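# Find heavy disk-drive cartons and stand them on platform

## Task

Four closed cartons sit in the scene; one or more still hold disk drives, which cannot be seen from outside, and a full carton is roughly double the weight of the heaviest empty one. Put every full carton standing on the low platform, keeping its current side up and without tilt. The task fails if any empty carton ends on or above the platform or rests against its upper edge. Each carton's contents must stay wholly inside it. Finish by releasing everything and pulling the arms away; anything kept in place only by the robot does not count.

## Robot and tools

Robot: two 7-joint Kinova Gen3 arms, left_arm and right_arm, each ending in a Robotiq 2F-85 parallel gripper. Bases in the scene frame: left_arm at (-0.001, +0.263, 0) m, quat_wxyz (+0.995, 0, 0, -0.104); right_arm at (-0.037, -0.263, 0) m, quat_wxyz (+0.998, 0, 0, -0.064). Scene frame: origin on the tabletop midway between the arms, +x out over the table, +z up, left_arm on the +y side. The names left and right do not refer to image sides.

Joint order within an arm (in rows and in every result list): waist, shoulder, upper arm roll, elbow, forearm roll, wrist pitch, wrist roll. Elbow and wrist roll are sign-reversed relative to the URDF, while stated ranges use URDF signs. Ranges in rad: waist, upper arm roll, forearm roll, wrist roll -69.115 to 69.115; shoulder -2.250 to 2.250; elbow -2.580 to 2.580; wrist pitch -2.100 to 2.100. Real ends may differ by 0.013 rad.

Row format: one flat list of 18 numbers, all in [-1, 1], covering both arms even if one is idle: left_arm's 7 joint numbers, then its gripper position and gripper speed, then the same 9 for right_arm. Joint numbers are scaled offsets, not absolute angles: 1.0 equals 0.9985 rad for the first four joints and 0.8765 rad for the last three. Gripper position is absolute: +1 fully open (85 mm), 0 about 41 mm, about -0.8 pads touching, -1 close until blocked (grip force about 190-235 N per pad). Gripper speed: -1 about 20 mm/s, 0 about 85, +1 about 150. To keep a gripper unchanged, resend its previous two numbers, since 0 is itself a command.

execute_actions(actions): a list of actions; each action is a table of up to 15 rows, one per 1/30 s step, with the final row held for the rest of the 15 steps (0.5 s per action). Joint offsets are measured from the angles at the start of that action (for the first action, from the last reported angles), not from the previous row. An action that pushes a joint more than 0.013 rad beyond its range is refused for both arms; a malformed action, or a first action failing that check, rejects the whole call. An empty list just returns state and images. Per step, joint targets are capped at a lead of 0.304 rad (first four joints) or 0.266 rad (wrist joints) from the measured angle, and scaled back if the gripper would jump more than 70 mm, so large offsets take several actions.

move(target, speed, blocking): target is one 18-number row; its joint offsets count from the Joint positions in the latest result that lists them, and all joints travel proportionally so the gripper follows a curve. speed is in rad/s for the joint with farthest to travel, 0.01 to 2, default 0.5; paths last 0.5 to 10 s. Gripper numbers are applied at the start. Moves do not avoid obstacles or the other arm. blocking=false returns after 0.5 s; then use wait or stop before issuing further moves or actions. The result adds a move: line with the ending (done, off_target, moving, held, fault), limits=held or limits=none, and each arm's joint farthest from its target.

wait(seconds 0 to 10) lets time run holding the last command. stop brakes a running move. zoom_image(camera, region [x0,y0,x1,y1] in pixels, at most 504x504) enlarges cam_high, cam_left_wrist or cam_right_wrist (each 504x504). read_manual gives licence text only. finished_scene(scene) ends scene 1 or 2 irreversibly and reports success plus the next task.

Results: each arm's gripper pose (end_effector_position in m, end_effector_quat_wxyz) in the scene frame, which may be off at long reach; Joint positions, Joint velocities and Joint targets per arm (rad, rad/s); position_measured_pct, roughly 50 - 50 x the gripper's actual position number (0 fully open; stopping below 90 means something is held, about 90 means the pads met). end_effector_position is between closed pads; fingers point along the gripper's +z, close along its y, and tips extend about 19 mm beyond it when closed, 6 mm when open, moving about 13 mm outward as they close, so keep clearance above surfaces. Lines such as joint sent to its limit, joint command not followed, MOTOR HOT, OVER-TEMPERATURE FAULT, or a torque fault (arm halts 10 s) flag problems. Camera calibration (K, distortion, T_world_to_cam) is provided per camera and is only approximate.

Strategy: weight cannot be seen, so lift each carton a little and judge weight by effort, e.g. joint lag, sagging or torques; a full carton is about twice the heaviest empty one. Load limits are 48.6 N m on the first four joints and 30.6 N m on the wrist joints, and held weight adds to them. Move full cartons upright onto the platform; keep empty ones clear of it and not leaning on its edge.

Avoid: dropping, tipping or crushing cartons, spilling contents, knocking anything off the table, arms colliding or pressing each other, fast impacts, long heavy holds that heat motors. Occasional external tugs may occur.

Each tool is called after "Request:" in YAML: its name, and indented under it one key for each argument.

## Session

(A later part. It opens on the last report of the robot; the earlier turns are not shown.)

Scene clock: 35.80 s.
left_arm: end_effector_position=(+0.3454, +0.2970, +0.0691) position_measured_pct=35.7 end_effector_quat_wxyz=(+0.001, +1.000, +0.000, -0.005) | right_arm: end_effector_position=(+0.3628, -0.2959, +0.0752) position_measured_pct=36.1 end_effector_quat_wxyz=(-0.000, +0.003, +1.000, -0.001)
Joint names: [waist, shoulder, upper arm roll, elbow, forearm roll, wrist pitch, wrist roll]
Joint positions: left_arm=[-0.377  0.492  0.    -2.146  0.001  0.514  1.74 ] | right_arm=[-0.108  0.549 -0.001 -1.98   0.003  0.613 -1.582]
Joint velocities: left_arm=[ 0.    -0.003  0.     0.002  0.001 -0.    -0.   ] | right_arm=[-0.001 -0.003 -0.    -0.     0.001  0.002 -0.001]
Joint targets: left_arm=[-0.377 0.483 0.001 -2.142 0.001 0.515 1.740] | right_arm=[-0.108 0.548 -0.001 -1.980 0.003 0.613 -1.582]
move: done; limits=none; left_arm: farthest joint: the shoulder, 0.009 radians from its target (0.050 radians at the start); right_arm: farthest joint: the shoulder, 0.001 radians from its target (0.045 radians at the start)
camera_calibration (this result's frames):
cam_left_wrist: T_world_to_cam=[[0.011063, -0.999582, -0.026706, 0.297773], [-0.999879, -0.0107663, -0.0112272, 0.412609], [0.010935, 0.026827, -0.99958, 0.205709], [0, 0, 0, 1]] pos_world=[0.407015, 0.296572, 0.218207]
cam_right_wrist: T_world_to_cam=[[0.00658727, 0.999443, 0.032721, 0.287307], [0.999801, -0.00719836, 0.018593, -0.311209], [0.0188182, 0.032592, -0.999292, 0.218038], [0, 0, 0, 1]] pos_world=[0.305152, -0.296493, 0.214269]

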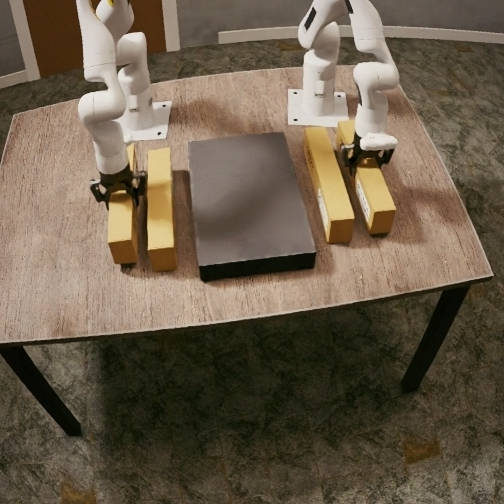

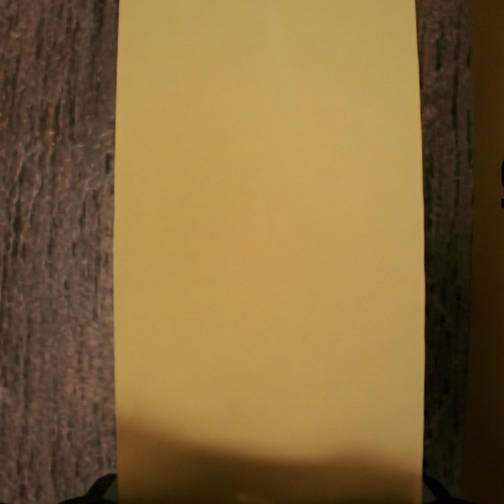

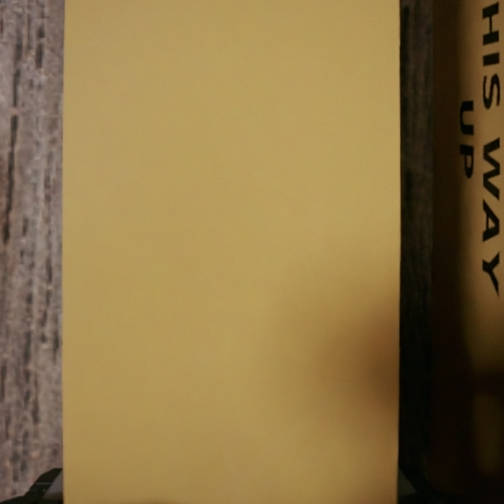

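Request:
move:
  target: [0,-0.19,0,0.1,0,0.3,0,-1,0,0,0.044,0,-0.016,0,-0.07,0,-1,0]
  speed: 0.3

Request:
move:
  target: [0.62,0.12,0,0.224,0,0.1,-0.706,-1,0,0,0,0,0,0,0,0,0.75,0]
  speed: 0.4

Request:
move:
  target: [0,0.056,0,-0.039,0,-0.125,0,-1,0,0,-0.2,0,0.1,0,0.34,0,0.75,0]
  speed: 0.3

Scene clock: 42.53 s.
left_arm: end_effector_position=(+0.3483, +0.2975, +0.1503) position_measured_pct=35.7 end_effector_quat_wxyz=(+0.000, +1.000, +0.000, +0.001) | right_arm: end_effector_position=(+0.3628, -0.2959, +0.0550) position_measured_pct=36.1 end_effector_quat_wxyz=(+0.000, +0.003, +1.000, -0.000)
Joint names: [waist, shoulder, upper arm roll, elbow, forearm roll, wrist pitch, wrist roll]
Joint positions: left_arm=[-0.377  0.311  0.    -2.052  0.001  0.777  1.74 ] | right_arm=[-0.108  0.592 -0.001 -1.996  0.003  0.552 -1.582]
Joint velocities: left_arm=[ 0.    -0.     0.     0.001  0.     0.001  0.   ] | right_arm=[ 0.001  0.     0.    -0.    -0.001 -0.     0.002]
Joint targets: left_arm=[-0.377 0.302 0.000 -2.046 0.001 0.777 1.740] | right_arm=[-0.108 0.593 -0.001 -1.996 0.003 0.551 -1.582]
move: done; limits=none; left_arm: farthest joint: the shoulder, 0.009 radians from its target (0.189 radians at the start); right_arm: farthest joint: the shoulder, 0.001 radians from its target (0.044 radians at the start)
camera_calibration (this result's frames):
cam_left_wrist: T_world_to_cam=[[0.0112806, -0.99953, -0.0284988, 0.300557], [-0.999672, -0.0106177, -0.0233065, 0.418055], [0.0229929, 0.0287524, -0.999322, 0.282051], [0, 0, 0, 1]] pos_world=[0.408042, 0.296745, 0.300169]
cam_right_wrist: T_world_to_cam=[[0.00648788, 0.999439, 0.0328649, 0.287942], [0.999779, -0.00714065, 0.0197839, -0.310942], [0.0200075, 0.0327293, -0.999264, 0.1975], [0, 0, 0, 1]] pos_world=[0.305054, -0.296465, 0.194043]

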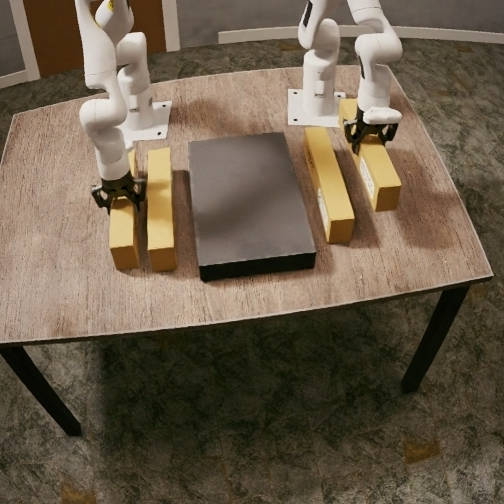

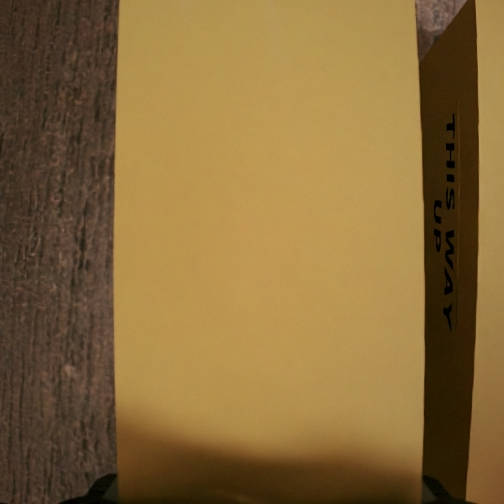

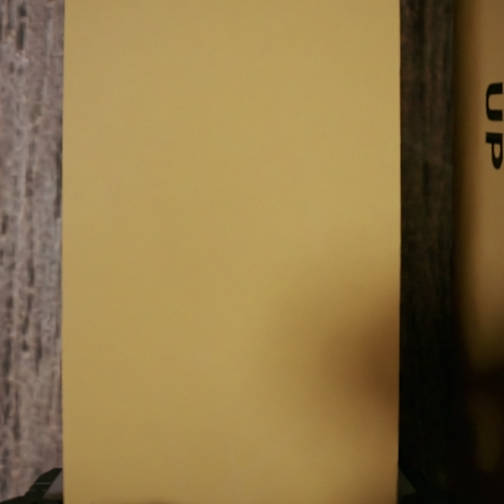

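Scene clock: 44.60 s.
left_arm: end_effector_position=(+0.3658, +0.0583, +0.1504) position_measured_pct=35.7 end_effector_quat_wxyz=(+0.001, +1.000, +0.000, +0.001) | right_arm: end_effector_position=(+0.3628, -0.2959, +0.0550) position_measured_pct=12.7 end_effector_quat_wxyz=(+0.000, +0.003, +1.000, -0.000)
Joint names: [waist, shoulder, upper arm roll, elbow, forearm roll, wrist pitch, wrist roll]
Joint positions: left_arm=[ 0.242  0.441  0.    -1.835  0.001  0.864  1.121] | right_arm=[-0.108  0.592 -0.001 -1.996  0.003  0.552 -1.582]
Joint velocities: left_arm=[ 0.003  0.002  0.001 -0.    -0.001  0.    -0.001] | right_arm=[ 0.     0.001 -0.     0.     0.    -0.     0.001]
Joint targets: left_arm=[0.242 0.431 0.000 -1.828 0.001 0.864 1.121] | right_arm=[-0.108 0.592 -0.001 -1.996 0.003 0.552 -1.582]
move: done; limits=none; left_arm: farthest joint: the shoulder, 0.010 radians from its target (0.120 radians at the start); right_arm: farthest joint: the waist, 0.000 radians from its target (0.000 radians at the start)
camera_calibration (this result's frames):
cam_left_wrist: T_world_to_cam=[[0.0114171, -0.999557, -0.0274761, 0.0611503], [-0.99969, -0.0108021, -0.0224277, 0.432919], [0.022121, 0.0277236, -0.999371, 0.288956], [0, 0, 0, 1]] pos_world=[0.425695, 0.0577888, 0.300164]
cam_right_wrist: T_world_to_cam=[[0.00648819, 0.999439, 0.0328648, 0.287942], [0.999779, -0.00714107, 0.0197873, -0.310944], [0.0200108, 0.0327291, -0.999264, 0.197499], [0, 0, 0, 1]] pos_world=[0.305055, -0.296465, 0.194043]

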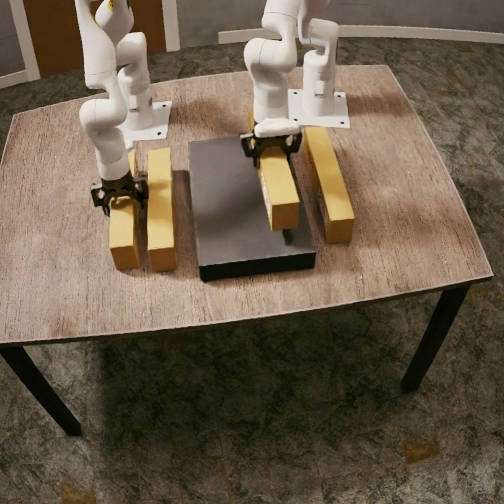

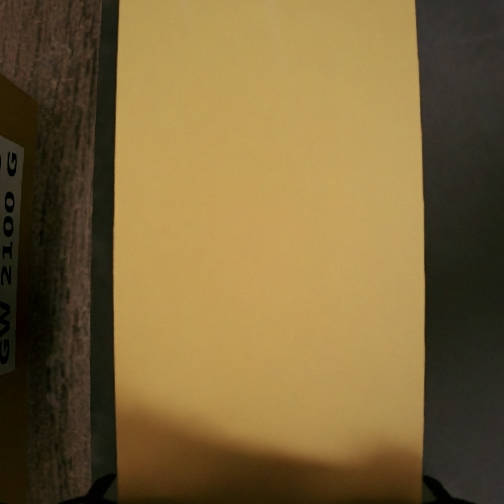

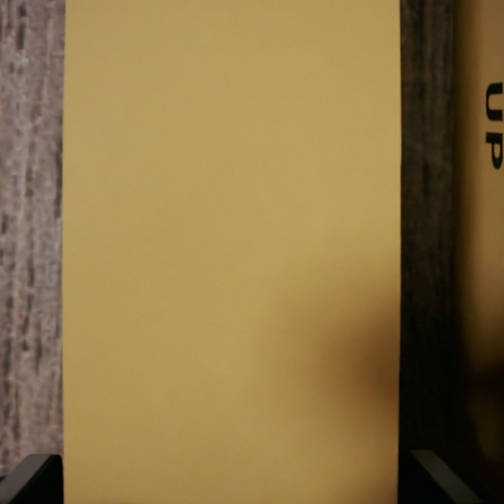

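Scene clock: 46.03 s.
left_arm: end_effector_position=(+0.3666, +0.0581, +0.1134) position_measured_pct=35.7 end_effector_quat_wxyz=(+0.001, +1.000, +0.000, +0.001) | right_arm: end_effector_position=(+0.3610, -0.2961, +0.1552) position_measured_pct=12.7 end_effector_quat_wxyz=(+0.001, +0.003, +1.000, -0.001)
Joint names: [waist, shoulder, upper arm roll, elbow, forearm roll, wrist pitch, wrist roll]
Joint positions: left_arm=[ 0.241  0.505 -0.    -1.879  0.001  0.755  1.121] | right_arm=[-0.108  0.393 -0.001 -1.897  0.003  0.85  -1.582]
Joint velocities: left_arm=[-0.    -0.    -0.    -0.001  0.001  0.    -0.   ] | right_arm=[-0.001 -0.002 -0.    -0.001 -0.001  0.001  0.001]
Joint targets: left_arm=[0.242 0.497 0.000 -1.874 0.001 0.755 1.121] | right_arm=[-0.108 0.393 -0.001 -1.897 0.003 0.850 -1.582]
move: done; limits=none; left_arm: farthest joint: the shoulder, 0.008 radians from its target (0.056 radians at the start); right_arm: farthest joint: the shoulder, 0.001 radians from its target (0.200 radians at the start)
camera_calibration (this result's frames):
cam_left_wrist: T_world_to_cam=[[0.0116197, -0.999558, -0.0273569, 0.059798], [-0.99967, -0.0109849, -0.0232396, 0.433033], [0.0229288, 0.0276179, -0.999356, 0.251659], [0, 0, 0, 1]] pos_world=[0.426425, 0.0575782, 0.263196]
cam_right_wrist: T_world_to_cam=[[0.00687371, 0.999462, 0.0320742, 0.284847], [0.99975, -0.00755175, 0.0210665, -0.311371], [0.0212974, 0.0319214, -0.999263, 0.296952], [0, 0, 0, 1]] pos_world=[0.303011, -0.296524, 0.294156]

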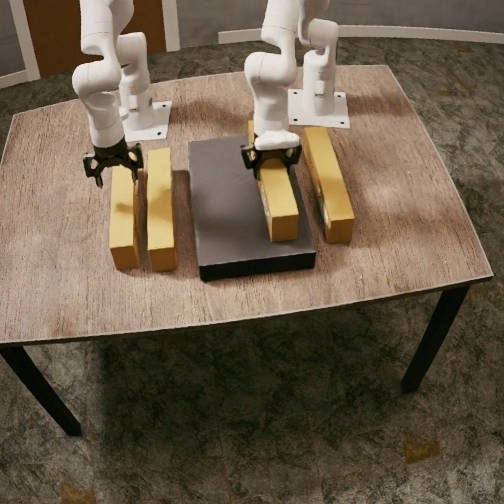

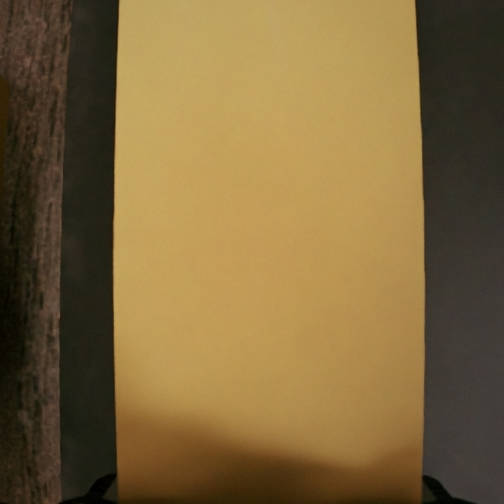

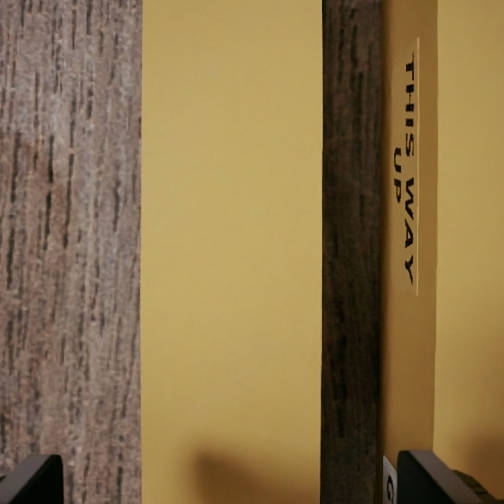

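Touching, as before.

Request:
move:
  target: [0,0,0,0,0,0,0,0.75,-0.5,0,0,0,0,0,0,0,0.75,0]

Request:
move:
  target: [0,-0.16,0,0.14,0,0.34,0,0.75,0,0,0,0,0,0,0,0,0.75,0]

Request:
move:
  target: [-0.6,0,0,0,0,0,0,0.75,0,0,0,0,0,0,0,0,0.75,0]
  speed: 0.8

Request:
finished_scene:
  scene: 2

Scene clock: 52.53 s.
left_arm: end_effector_position=(+0.3666, +0.0581, +0.1134) position_measured_pct=12.7 end_effector_quat_wxyz=(+0.001, +1.000, +0.000, +0.001) | right_arm: end_effector_position=(+0.3610, -0.2961, +0.1552) position_measured_pct=12.7 end_effector_quat_wxyz=(+0.001, +0.003, +1.000, -0.001)
Joint names: [waist, shoulder, upper arm roll, elbow, forearm roll, wrist pitch, wrist roll]
Joint positions: left_arm=[ 0.241  0.505 -0.    -1.879  0.001  0.755  1.121] | right_arm=[-0.108  0.393 -0.001 -1.897  0.003  0.85  -1.582]
Joint velocities: left_arm=[ 0.001 -0.    -0.    -0.001  0.003 -0.     0.   ] | right_arm=[ 0.001  0.    -0.     0.001 -0.001 -0.002 -0.002]
Joint targets: left_arm=[0.241 0.505 -0.000 -1.879 0.001 0.755 1.121] | right_arm=[-0.108 0.393 -0.001 -1.897 0.003 0.850 -1.582]
move: done; limits=none; left_arm: farthest joint: the waist, 0.000 radians from its target (0.000 radians at the start); right_arm: farthest joint: the waist, 0.000 radians from its target (0.000 radians at the start)
camera_calibration (this result's frames):
cam_left_wrist: T_world_to_cam=[[0.0116201, -0.999558, -0.0273566, 0.0597973], [-0.99967, -0.0109854, -0.02324, 0.433035], [0.0229292, 0.0276176, -0.999356, 0.251658], [0, 0, 0, 1]] pos_world=[0.426426, 0.0575777, 0.263195]
cam_right_wrist: T_world_to_cam=[[0.00687376, 0.999462, 0.0320738, 0.284847], [0.999749, -0.0075519, 0.0210702, -0.311373], [0.0213011, 0.0319209, -0.999263, 0.296951], [0, 0, 0, 1]] pos_world=[0.303012, -0.296524, 0.294157]

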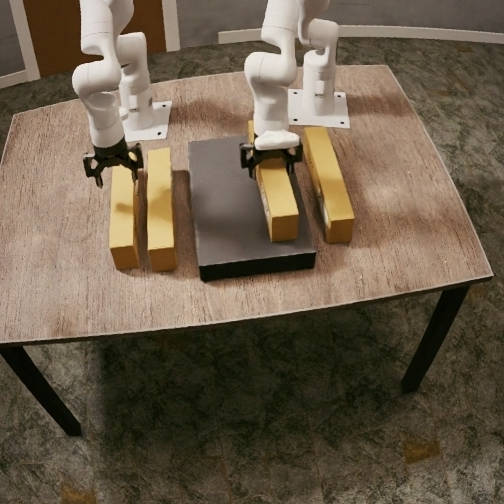

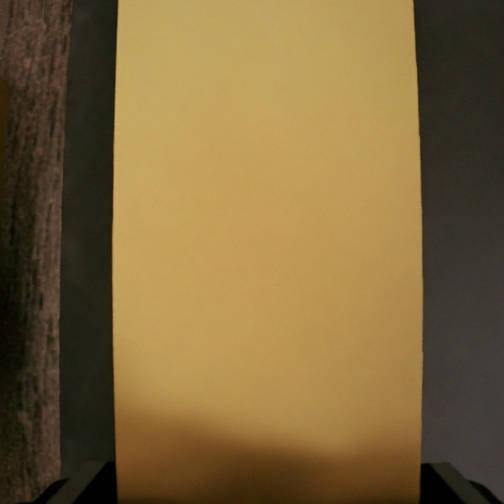

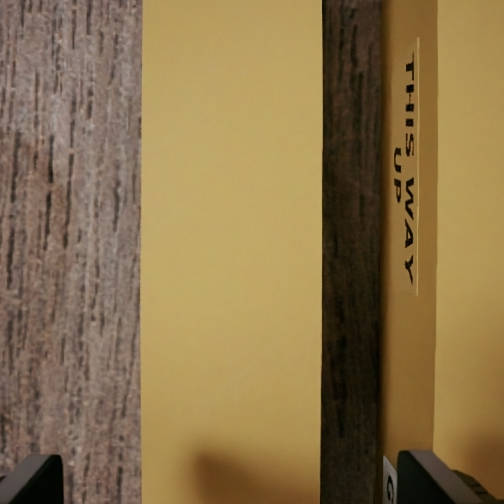

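Scene clock: 53.63 s.
left_arm: end_effector_position=(+0.3640, +0.0593, +0.2149) position_measured_pct=12.7 end_effector_quat_wxyz=(+0.001, +1.000, +0.000, +0.002) | right_arm: end_effector_position=(+0.3610, -0.2961, +0.1552) position_measured_pct=12.7 end_effector_quat_wxyz=(+0.001, +0.003, +1.000, -0.001)
Joint names: [waist, shoulder, upper arm roll, elbow, forearm roll, wrist pitch, wrist roll]
Joint positions: left_arm=[ 0.241  0.346 -0.    -1.739  0.001  1.053  1.121] | right_arm=[-0.108  0.393 -0.001 -1.897  0.003  0.85  -1.582]
Joint velocities: left_arm=[-0.    -0.002 -0.    -0.     0.002  0.     0.   ] | right_arm=[ 0.     0.001  0.001 -0.     0.001 -0.    -0.   ]
Joint targets: left_arm=[0.241 0.345 -0.000 -1.739 0.001 1.053 1.121] | right_arm=[-0.108 0.393 -0.001 -1.897 0.003 0.850 -1.582]
move: done; limits=none; left_arm: farthest joint: the waist, 0.000 radians from its target (0.000 radians at the start); right_arm: farthest joint: the waist, 0.000 radians from its target (0.000 radians at the start)
camera_calibration (this result's frames):
cam_left_wrist: T_world_to_cam=[[0.0114153, -0.999581, -0.0266031, 0.0637435], [-0.999646, -0.0107681, -0.0243435, 0.432953], [0.0240468, 0.0268716, -0.99935, 0.352793], [0, 0, 0, 1]] pos_world=[0.423588, 0.0588987, 0.364799]
cam_right_wrist: T_world_to_cam=[[0.00687368, 0.999462, 0.0320735, 0.284847], [0.999749, -0.00755189, 0.0210724, -0.311375], [0.0213033, 0.0319206, -0.999263, 0.29695], [0, 0, 0, 1]] pos_world=[0.303013, -0.296524, 0.294156]

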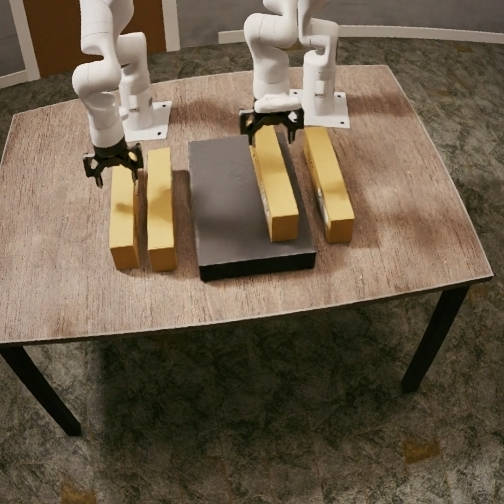

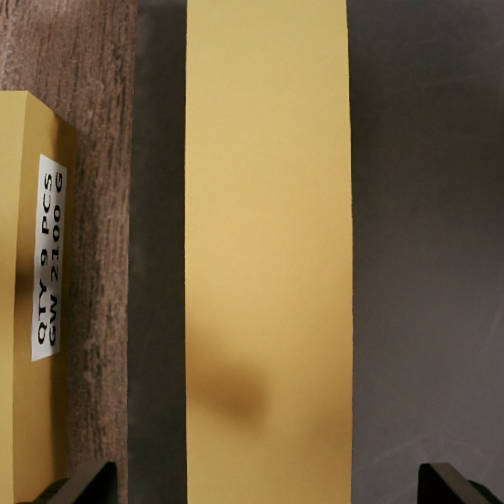

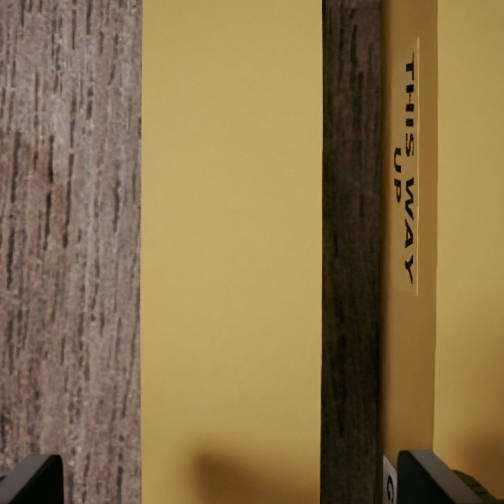

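Scene clock: 55.10 s.
left_arm: end_effector_position=(+0.4155, +0.3007, +0.2149) position_measured_pct=12.7 end_effector_quat_wxyz=(+0.001, +0.955, +0.295, +0.002) | right_arm: end_effector_position=(+0.3610, -0.2961, +0.1552) position_measured_pct=12.7 end_effector_quat_wxyz=(+0.001, +0.003, +1.000, -0.001)
Joint names: [waist, shoulder, upper arm roll, elbow, forearm roll, wrist pitch, wrist roll]
Joint positions: left_arm=[-0.357  0.346 -0.    -1.739  0.001  1.053  1.121] | right_arm=[-0.108  0.393 -0.001 -1.897  0.003  0.85  -1.582]
Joint velocities: left_arm=[-0.004 -0.001  0.     0.    -0.    -0.    -0.001] | right_arm=[ 0.001  0.     0.001 -0.001 -0.     0.     0.001]
Joint targets: left_arm=[-0.358 0.346 -0.000 -1.739 0.001 1.053 1.121] | right_arm=[-0.108 0.393 -0.001 -1.897 0.003 0.850 -1.582]
move: done; limits=none; left_arm: farthest joint: the waist, 0.001 radians from its target (0.600 radians at the start); right_arm: farthest joint: the waist, 0.000 radians from its target (0.000 radians at the start)
camera_calibration (this result's frames):
cam_left_wrist: T_world_to_cam=[[0.572848, -0.819229, -0.0266201, 0.016883], [-0.819648, -0.57235, -0.0243487, 0.581115], [0.00471115, 0.0357672, -0.999349, 0.350426], [0, 0, 0, 1]] pos_world=[0.464988, 0.333899, 0.364797]
cam_right_wrist: T_world_to_cam=[[0.00687368, 0.999462, 0.0320733, 0.284848], [0.999749, -0.00755195, 0.0210745, -0.311376], [0.0213054, 0.0319204, -0.999263, 0.296949], [0, 0, 0, 1]] pos_world=[0.303014, -0.296525, 0.294156]

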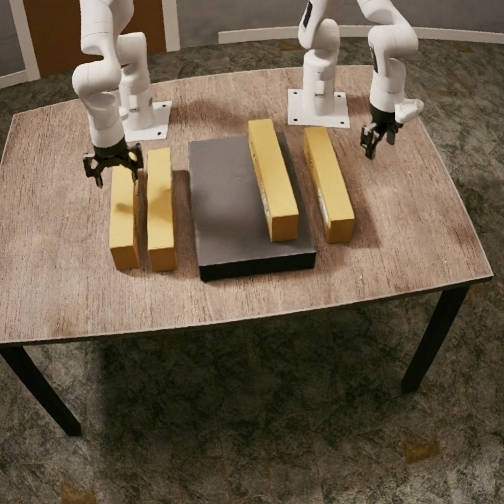

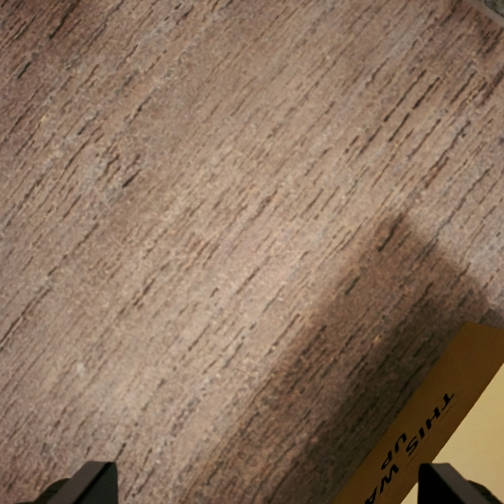

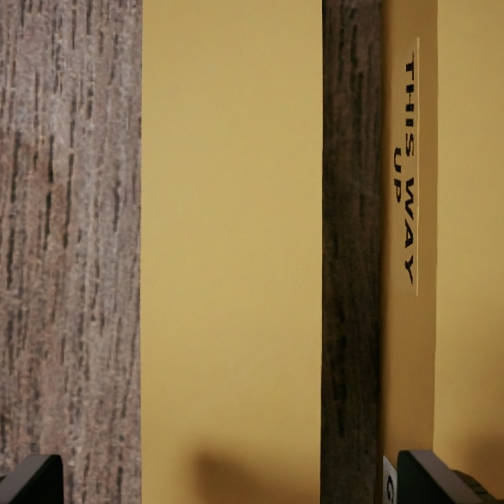

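The scene is finished: the task was done.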